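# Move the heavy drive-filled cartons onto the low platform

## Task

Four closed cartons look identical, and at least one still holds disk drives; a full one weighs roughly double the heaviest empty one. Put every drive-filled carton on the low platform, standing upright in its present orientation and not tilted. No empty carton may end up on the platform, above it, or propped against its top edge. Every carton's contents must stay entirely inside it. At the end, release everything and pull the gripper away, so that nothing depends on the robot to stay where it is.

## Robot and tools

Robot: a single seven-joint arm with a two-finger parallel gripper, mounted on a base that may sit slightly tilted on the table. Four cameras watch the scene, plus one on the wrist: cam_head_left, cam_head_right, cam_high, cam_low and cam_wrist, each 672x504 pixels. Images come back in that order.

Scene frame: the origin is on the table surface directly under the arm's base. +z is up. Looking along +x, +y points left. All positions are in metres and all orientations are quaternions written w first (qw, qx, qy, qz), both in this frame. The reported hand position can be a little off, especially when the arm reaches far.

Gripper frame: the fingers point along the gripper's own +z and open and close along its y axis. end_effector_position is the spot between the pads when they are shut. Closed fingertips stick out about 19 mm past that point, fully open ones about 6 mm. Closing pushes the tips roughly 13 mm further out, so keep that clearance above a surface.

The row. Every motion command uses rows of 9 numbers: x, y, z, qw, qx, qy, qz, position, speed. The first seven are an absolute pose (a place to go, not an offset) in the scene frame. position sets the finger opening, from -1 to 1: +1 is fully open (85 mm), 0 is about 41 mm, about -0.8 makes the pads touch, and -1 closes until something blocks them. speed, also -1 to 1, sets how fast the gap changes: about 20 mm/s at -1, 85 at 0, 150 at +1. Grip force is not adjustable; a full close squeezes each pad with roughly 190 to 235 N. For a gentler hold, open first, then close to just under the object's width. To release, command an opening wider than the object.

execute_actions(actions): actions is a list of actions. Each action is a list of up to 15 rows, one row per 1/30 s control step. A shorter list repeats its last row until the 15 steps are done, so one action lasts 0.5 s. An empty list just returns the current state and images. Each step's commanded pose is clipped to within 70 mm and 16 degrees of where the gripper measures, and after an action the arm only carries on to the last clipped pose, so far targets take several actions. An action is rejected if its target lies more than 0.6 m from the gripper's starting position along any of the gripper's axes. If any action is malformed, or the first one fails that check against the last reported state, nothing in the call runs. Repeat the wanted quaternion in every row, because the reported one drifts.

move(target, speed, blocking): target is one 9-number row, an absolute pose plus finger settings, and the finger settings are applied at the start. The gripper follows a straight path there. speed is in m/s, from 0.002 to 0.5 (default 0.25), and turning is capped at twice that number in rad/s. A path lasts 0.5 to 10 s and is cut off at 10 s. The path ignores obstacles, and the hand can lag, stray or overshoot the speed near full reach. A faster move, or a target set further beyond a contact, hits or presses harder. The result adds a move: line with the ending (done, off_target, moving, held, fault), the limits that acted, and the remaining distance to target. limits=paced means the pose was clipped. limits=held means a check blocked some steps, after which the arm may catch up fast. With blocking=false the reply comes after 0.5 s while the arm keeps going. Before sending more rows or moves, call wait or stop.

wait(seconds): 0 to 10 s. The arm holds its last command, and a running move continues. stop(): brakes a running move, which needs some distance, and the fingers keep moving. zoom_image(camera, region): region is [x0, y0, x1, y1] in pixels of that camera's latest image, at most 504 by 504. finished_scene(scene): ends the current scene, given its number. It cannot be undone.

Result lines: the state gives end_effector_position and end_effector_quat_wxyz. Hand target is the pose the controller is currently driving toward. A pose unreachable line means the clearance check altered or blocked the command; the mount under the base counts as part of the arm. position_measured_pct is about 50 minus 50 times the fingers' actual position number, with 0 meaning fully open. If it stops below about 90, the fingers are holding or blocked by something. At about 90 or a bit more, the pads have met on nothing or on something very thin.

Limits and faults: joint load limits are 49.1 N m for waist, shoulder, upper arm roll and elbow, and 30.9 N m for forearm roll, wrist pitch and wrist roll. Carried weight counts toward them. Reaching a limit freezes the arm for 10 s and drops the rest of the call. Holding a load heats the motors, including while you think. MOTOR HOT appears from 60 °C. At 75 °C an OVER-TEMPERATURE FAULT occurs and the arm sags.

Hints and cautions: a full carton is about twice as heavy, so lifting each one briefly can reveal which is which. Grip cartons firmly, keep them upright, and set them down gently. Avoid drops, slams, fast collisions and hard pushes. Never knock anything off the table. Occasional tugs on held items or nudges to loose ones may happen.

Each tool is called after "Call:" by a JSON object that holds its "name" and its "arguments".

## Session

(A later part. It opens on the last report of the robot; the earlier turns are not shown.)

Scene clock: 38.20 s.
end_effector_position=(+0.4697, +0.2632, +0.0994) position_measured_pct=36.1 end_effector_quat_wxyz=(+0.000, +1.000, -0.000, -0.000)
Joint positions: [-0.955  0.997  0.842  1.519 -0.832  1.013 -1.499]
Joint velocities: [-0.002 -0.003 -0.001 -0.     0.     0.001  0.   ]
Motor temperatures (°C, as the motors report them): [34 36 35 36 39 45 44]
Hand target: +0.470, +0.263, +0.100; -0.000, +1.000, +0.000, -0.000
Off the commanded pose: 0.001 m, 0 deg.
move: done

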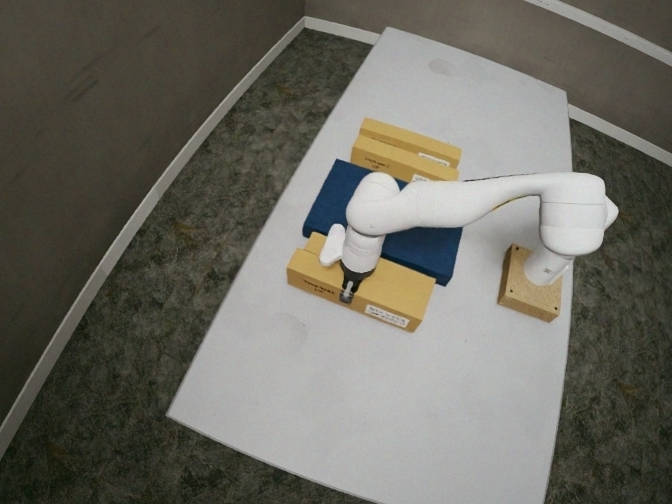

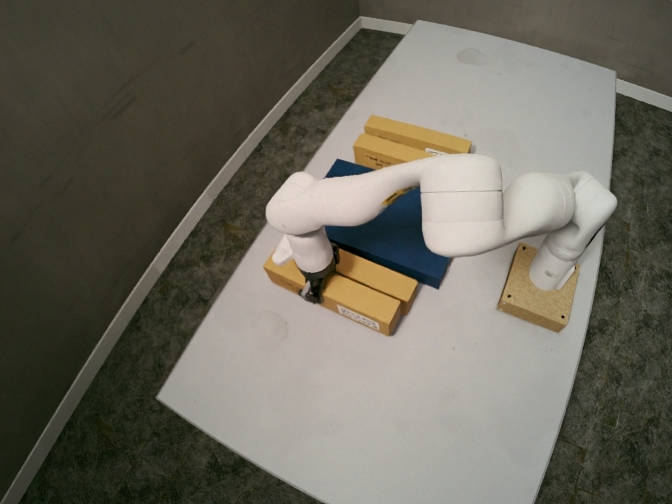

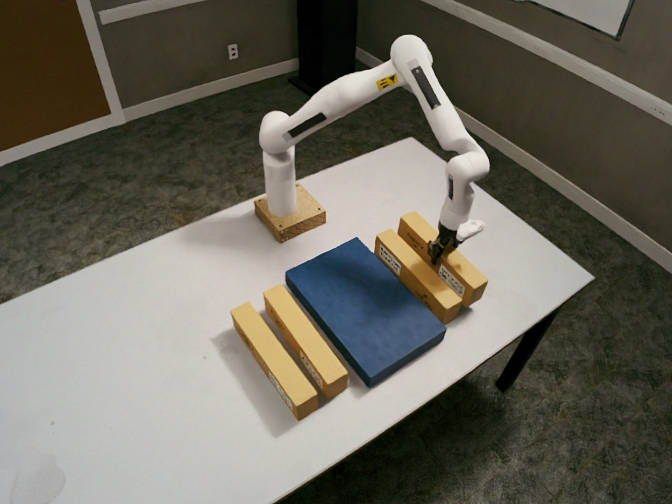

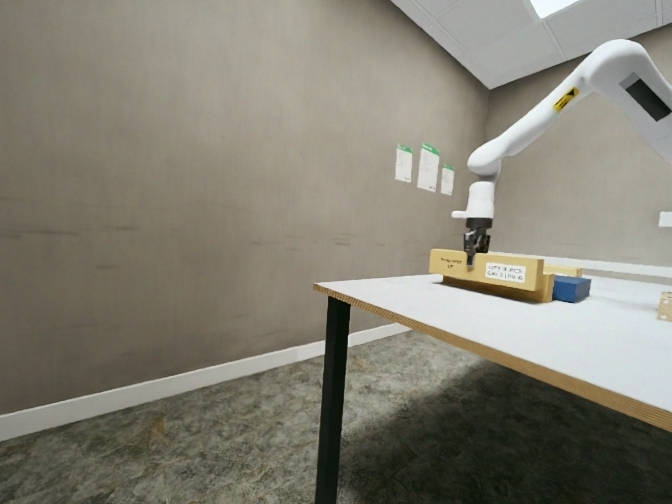

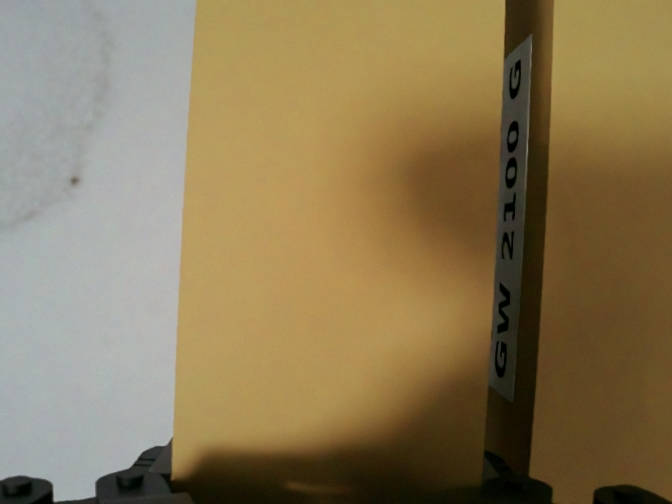

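Light. Set it out at y=0.37, then view the heavy one.

Call:
{"name": "move", "arguments": {"target": [0.47,0.37,0.10,0,1,0,0,-1,0]}}

Call:
{"name": "move", "arguments": {"target": [0.47,0.37,0.06,0,1,0,0,-1,0], "speed": 0.08}}

Call:
{"name": "move", "arguments": {"target": [0.47,0.37,0.06,0,1,0,0,0.5,0]}}

Call:
{"name": "move", "arguments": {"target": [0.47,0.37,0.12,0,1,0,0,0.5,0]}}

Call:
{"name": "move", "arguments": {"target": [0.47,0.19,0.12,0,1,0,0,0.5,0]}}

Scene clock: 39.20 s.
end_effector_position=(+0.4691, +0.3703, +0.1001) position_measured_pct=36.1 end_effector_quat_wxyz=(-0.000, +1.000, +0.000, -0.001)
Joint positions: [-1.042  1.093  0.848  1.259 -0.825  1.141 -1.754]
Joint velocities: [ 0.001  0.007  0.001 -0.002  0.001  0.001 -0.001]
Motor temperatures (°C, as the motors report them): [34 36 35 36 39 45 44]
Hand target: +0.469, +0.370, +0.100; -0.000, +1.000, +0.000, -0.000
Off the commanded pose: 0.001 m, 0 deg.
move: done

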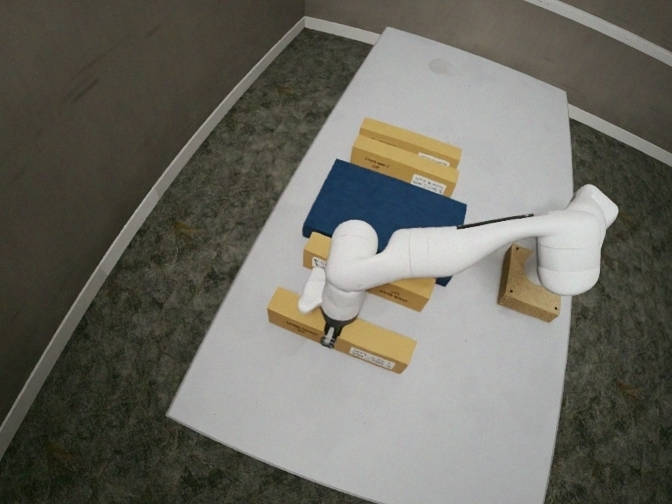

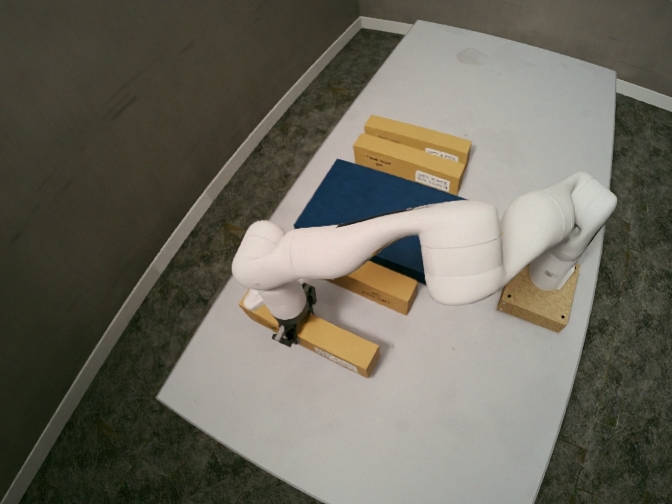

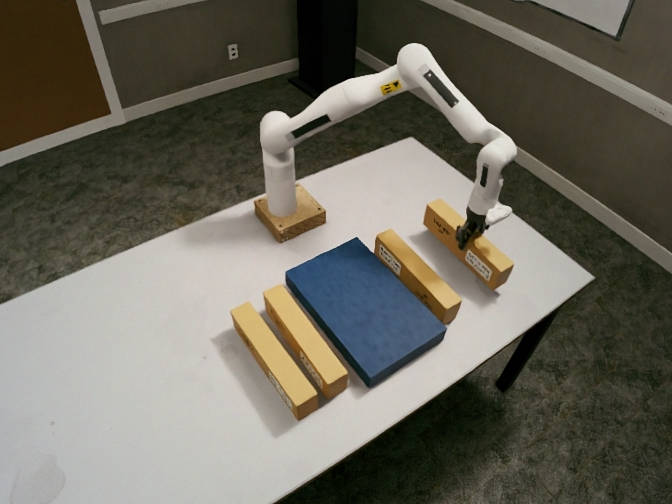

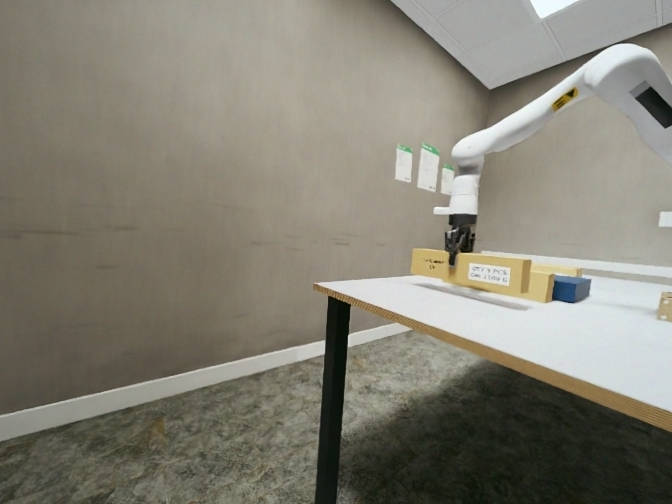

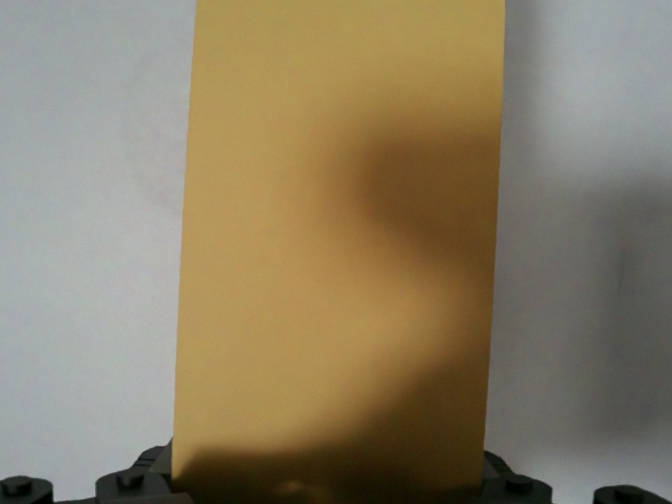

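Scene clock: 40.00 s.
end_effector_position=(+0.4701, +0.3702, +0.0601) position_measured_pct=36.1 end_effector_quat_wxyz=(-0.000, +1.000, -0.000, +0.000)
Joint positions: [-1.032  1.15   0.818  1.273 -0.861  1.074 -1.733]
Joint velocities: [ 0.    -0.    -0.001 -0.001 -0.    -0.001  0.   ]
Motor temperatures (°C, as the motors report them): [34 36 35 36 39 45 44]
Hand target: +0.470, +0.370, +0.060; +0.000, +1.000, -0.000, +0.000
Off the commanded pose: 0.000 m, 0 deg.
move: done

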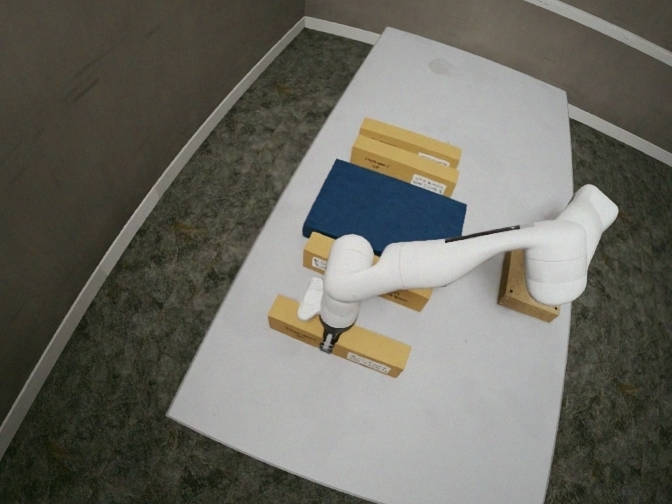

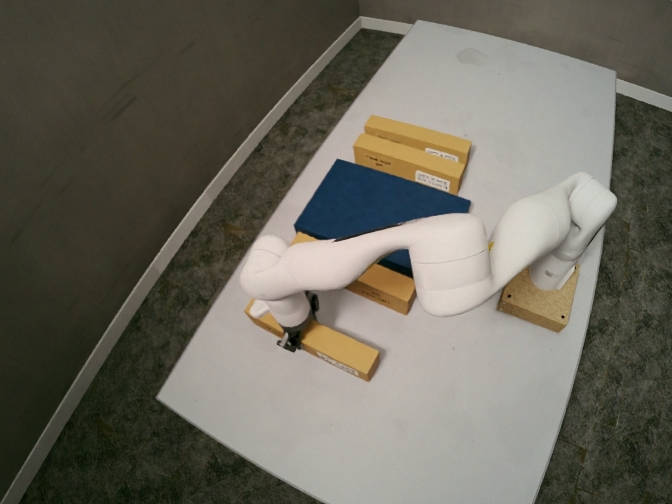

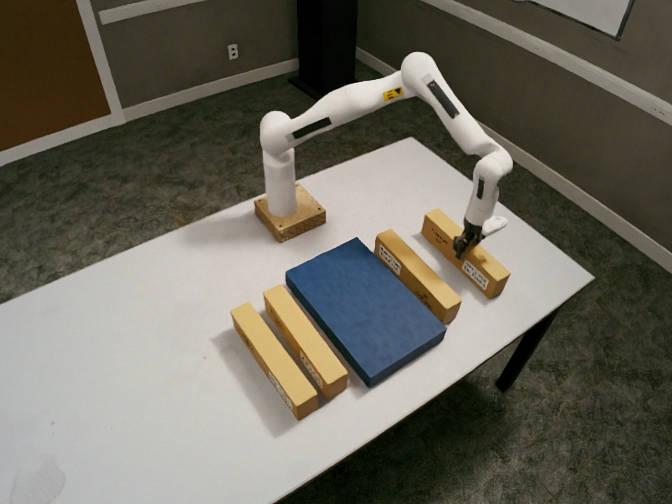

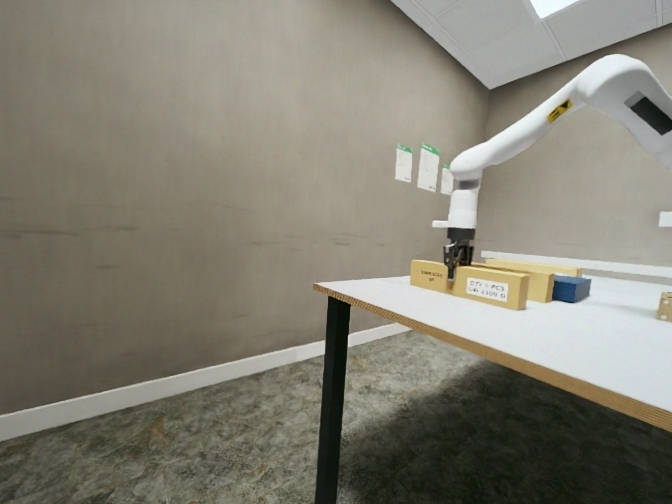

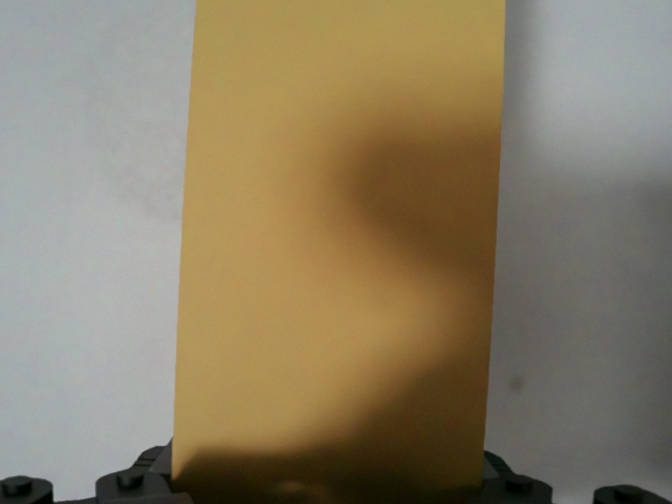

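Scene clock: 40.70 s.
end_effector_position=(+0.4700, +0.3700, +0.0600) position_measured_pct=25.0 end_effector_quat_wxyz=(+0.000, +1.000, +0.000, +0.000)
Joint positions: [-1.032  1.15   0.818  1.273 -0.861  1.074 -1.732]
Joint velocities: [ 0.    -0.     0.001 -0.    -0.    -0.001  0.001]
Motor temperatures (°C, as the motors report them): [34 36 35 36 39 45 44]
Hand target: +0.470, +0.370, +0.060; +0.000, +1.000, -0.000, +0.000
Off the commanded pose: 0.000 m, 0 deg.
move: done

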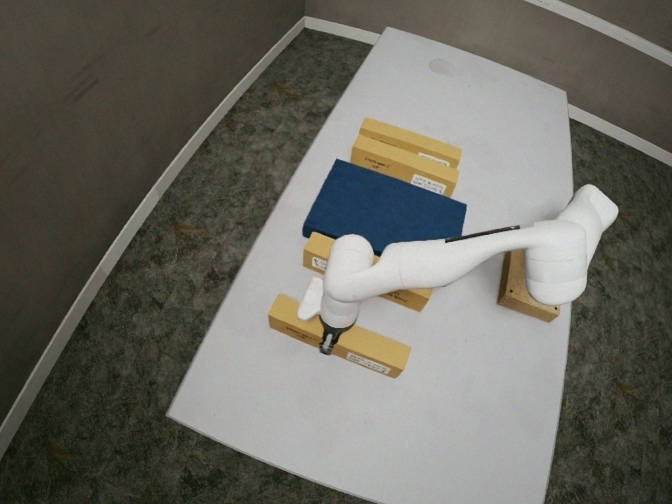

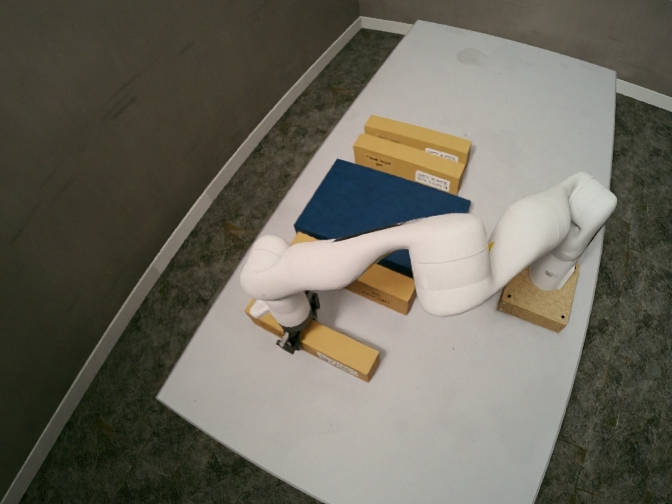

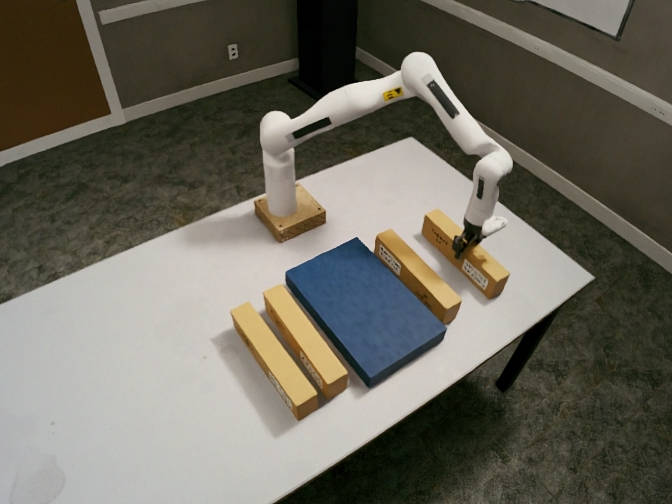

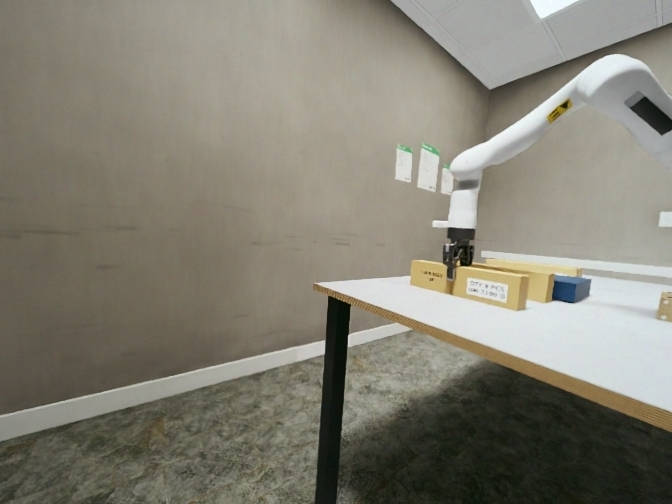

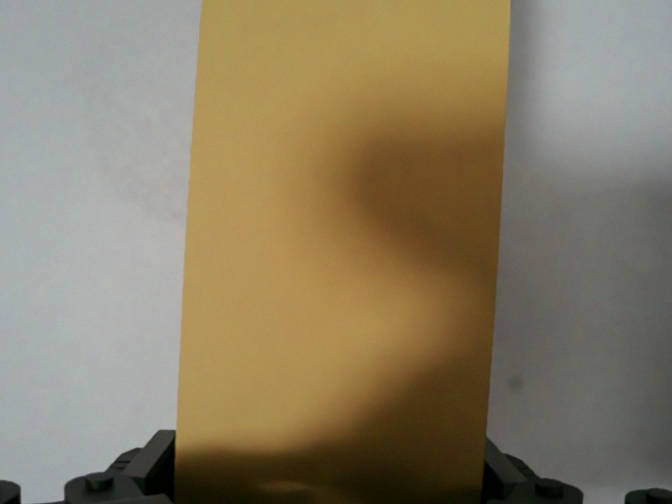

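Scene clock: 41.43 s.
end_effector_position=(+0.4699, +0.3698, +0.1198) position_measured_pct=25.0 end_effector_quat_wxyz=(+0.000, +1.000, +0.000, -0.000)
Joint positions: [-1.044  1.067  0.863  1.246 -0.807  1.176 -1.766]
Joint velocities: [-0.001 -0.003  0.001 -0.     0.     0.     0.001]
Motor temperatures (°C, as the motors report them): [34 36 35 36 39 45 44]
Hand target: +0.470, +0.370, +0.120; -0.000, +1.000, +0.000, -0.000
Off the commanded pose: 0.000 m, 0 deg.
move: done

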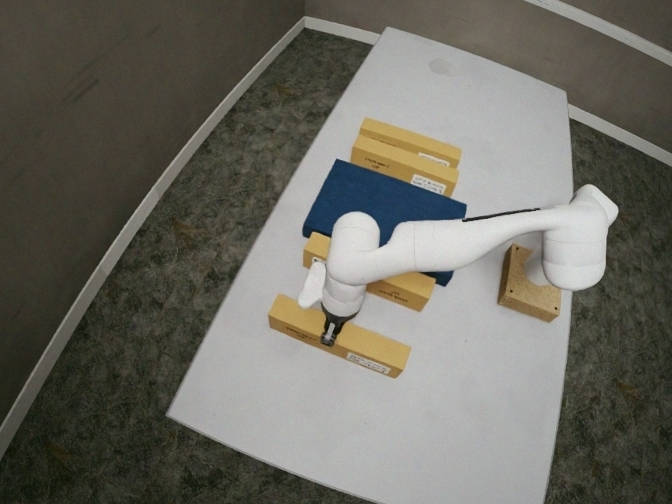

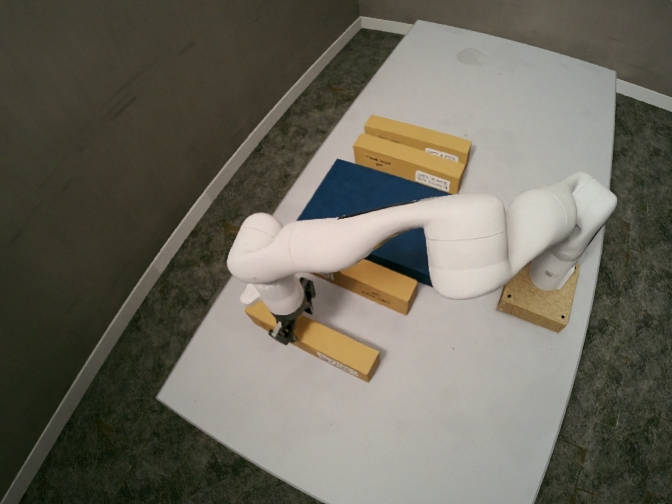

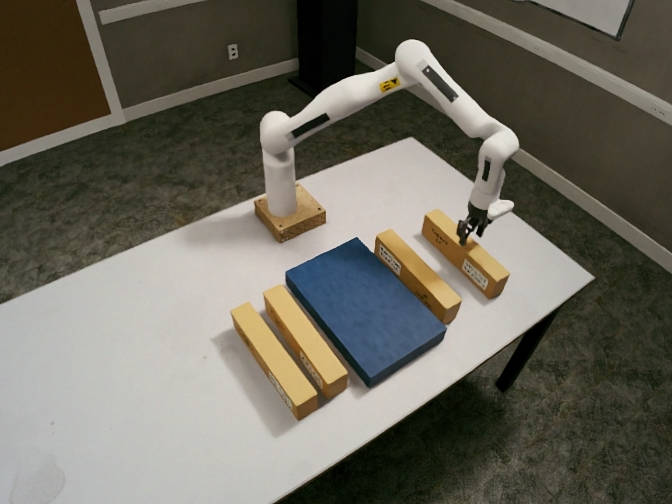

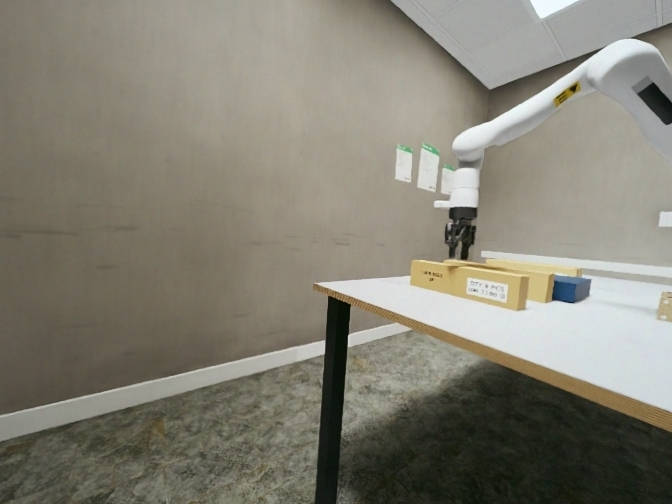

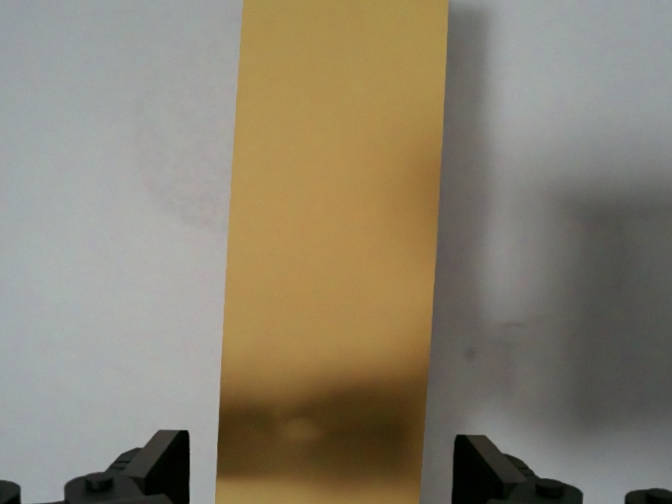

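Scene clock: 42.53 s.
end_effector_position=(+0.4708, +0.1898, +0.1193) position_measured_pct=25.0 end_effector_quat_wxyz=(+0.001, +1.000, +0.000, +0.001)
Joint positions: [-0.871  0.918  0.862  1.631 -0.807  0.984 -1.348]
Joint velocities: [ 0.006 -0.005  0.005  0.001 -0.002  0.001  0.002]
Motor temperatures (°C, as the motors report them): [34 36 35 36 39 45 44]
Hand target: +0.471, +0.190, +0.120; +0.001, +1.000, -0.000, +0.001
Off the commanded pose: 0.001 m, 0 deg.
move: done

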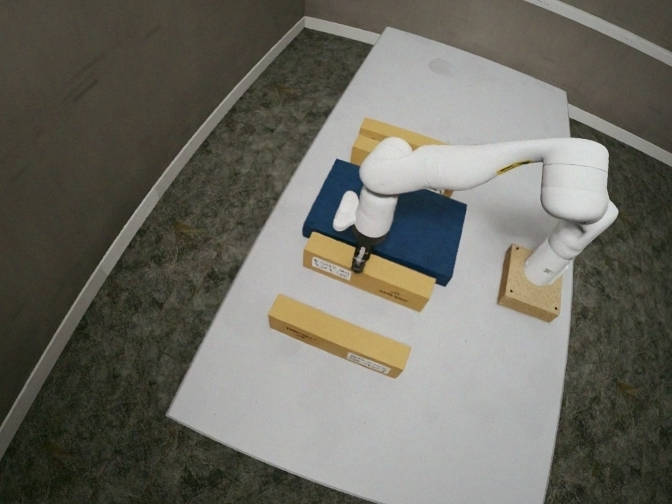

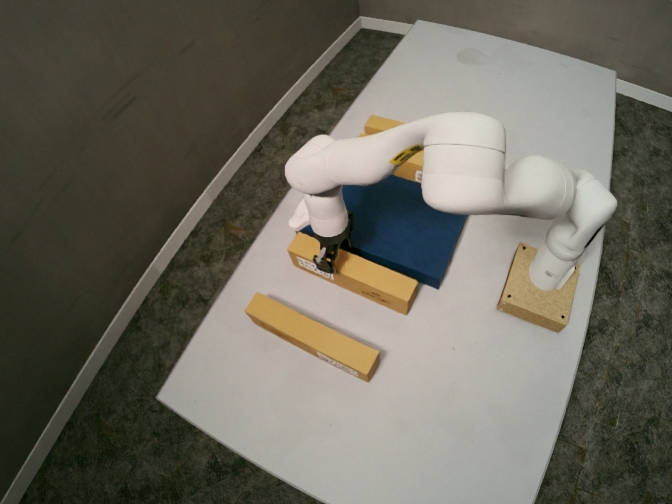

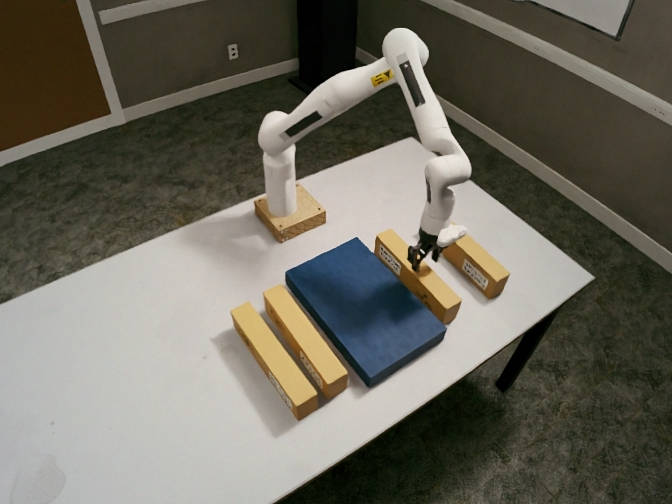

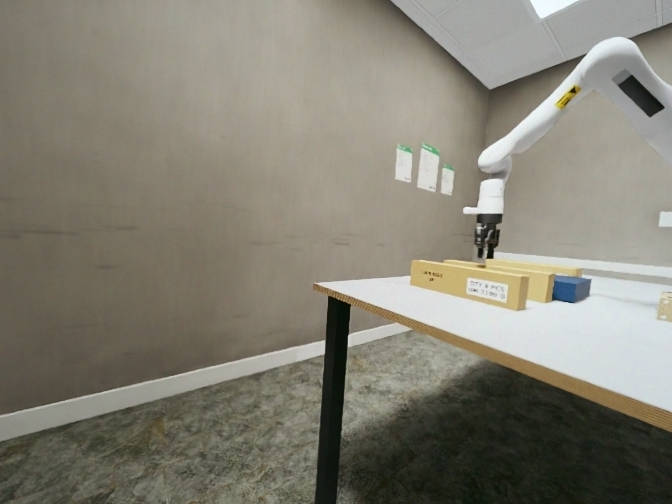

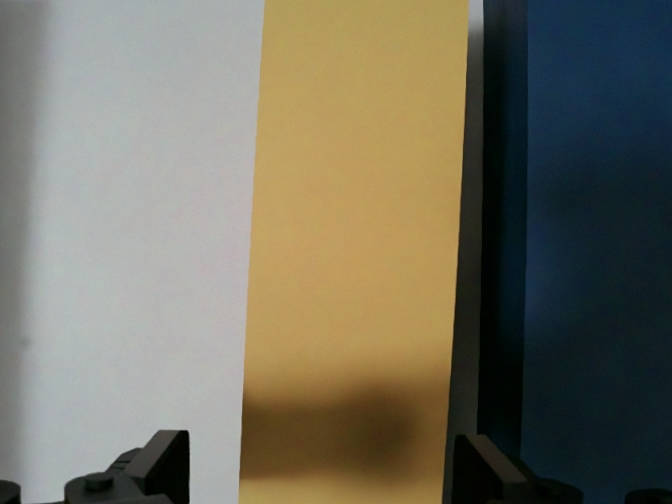

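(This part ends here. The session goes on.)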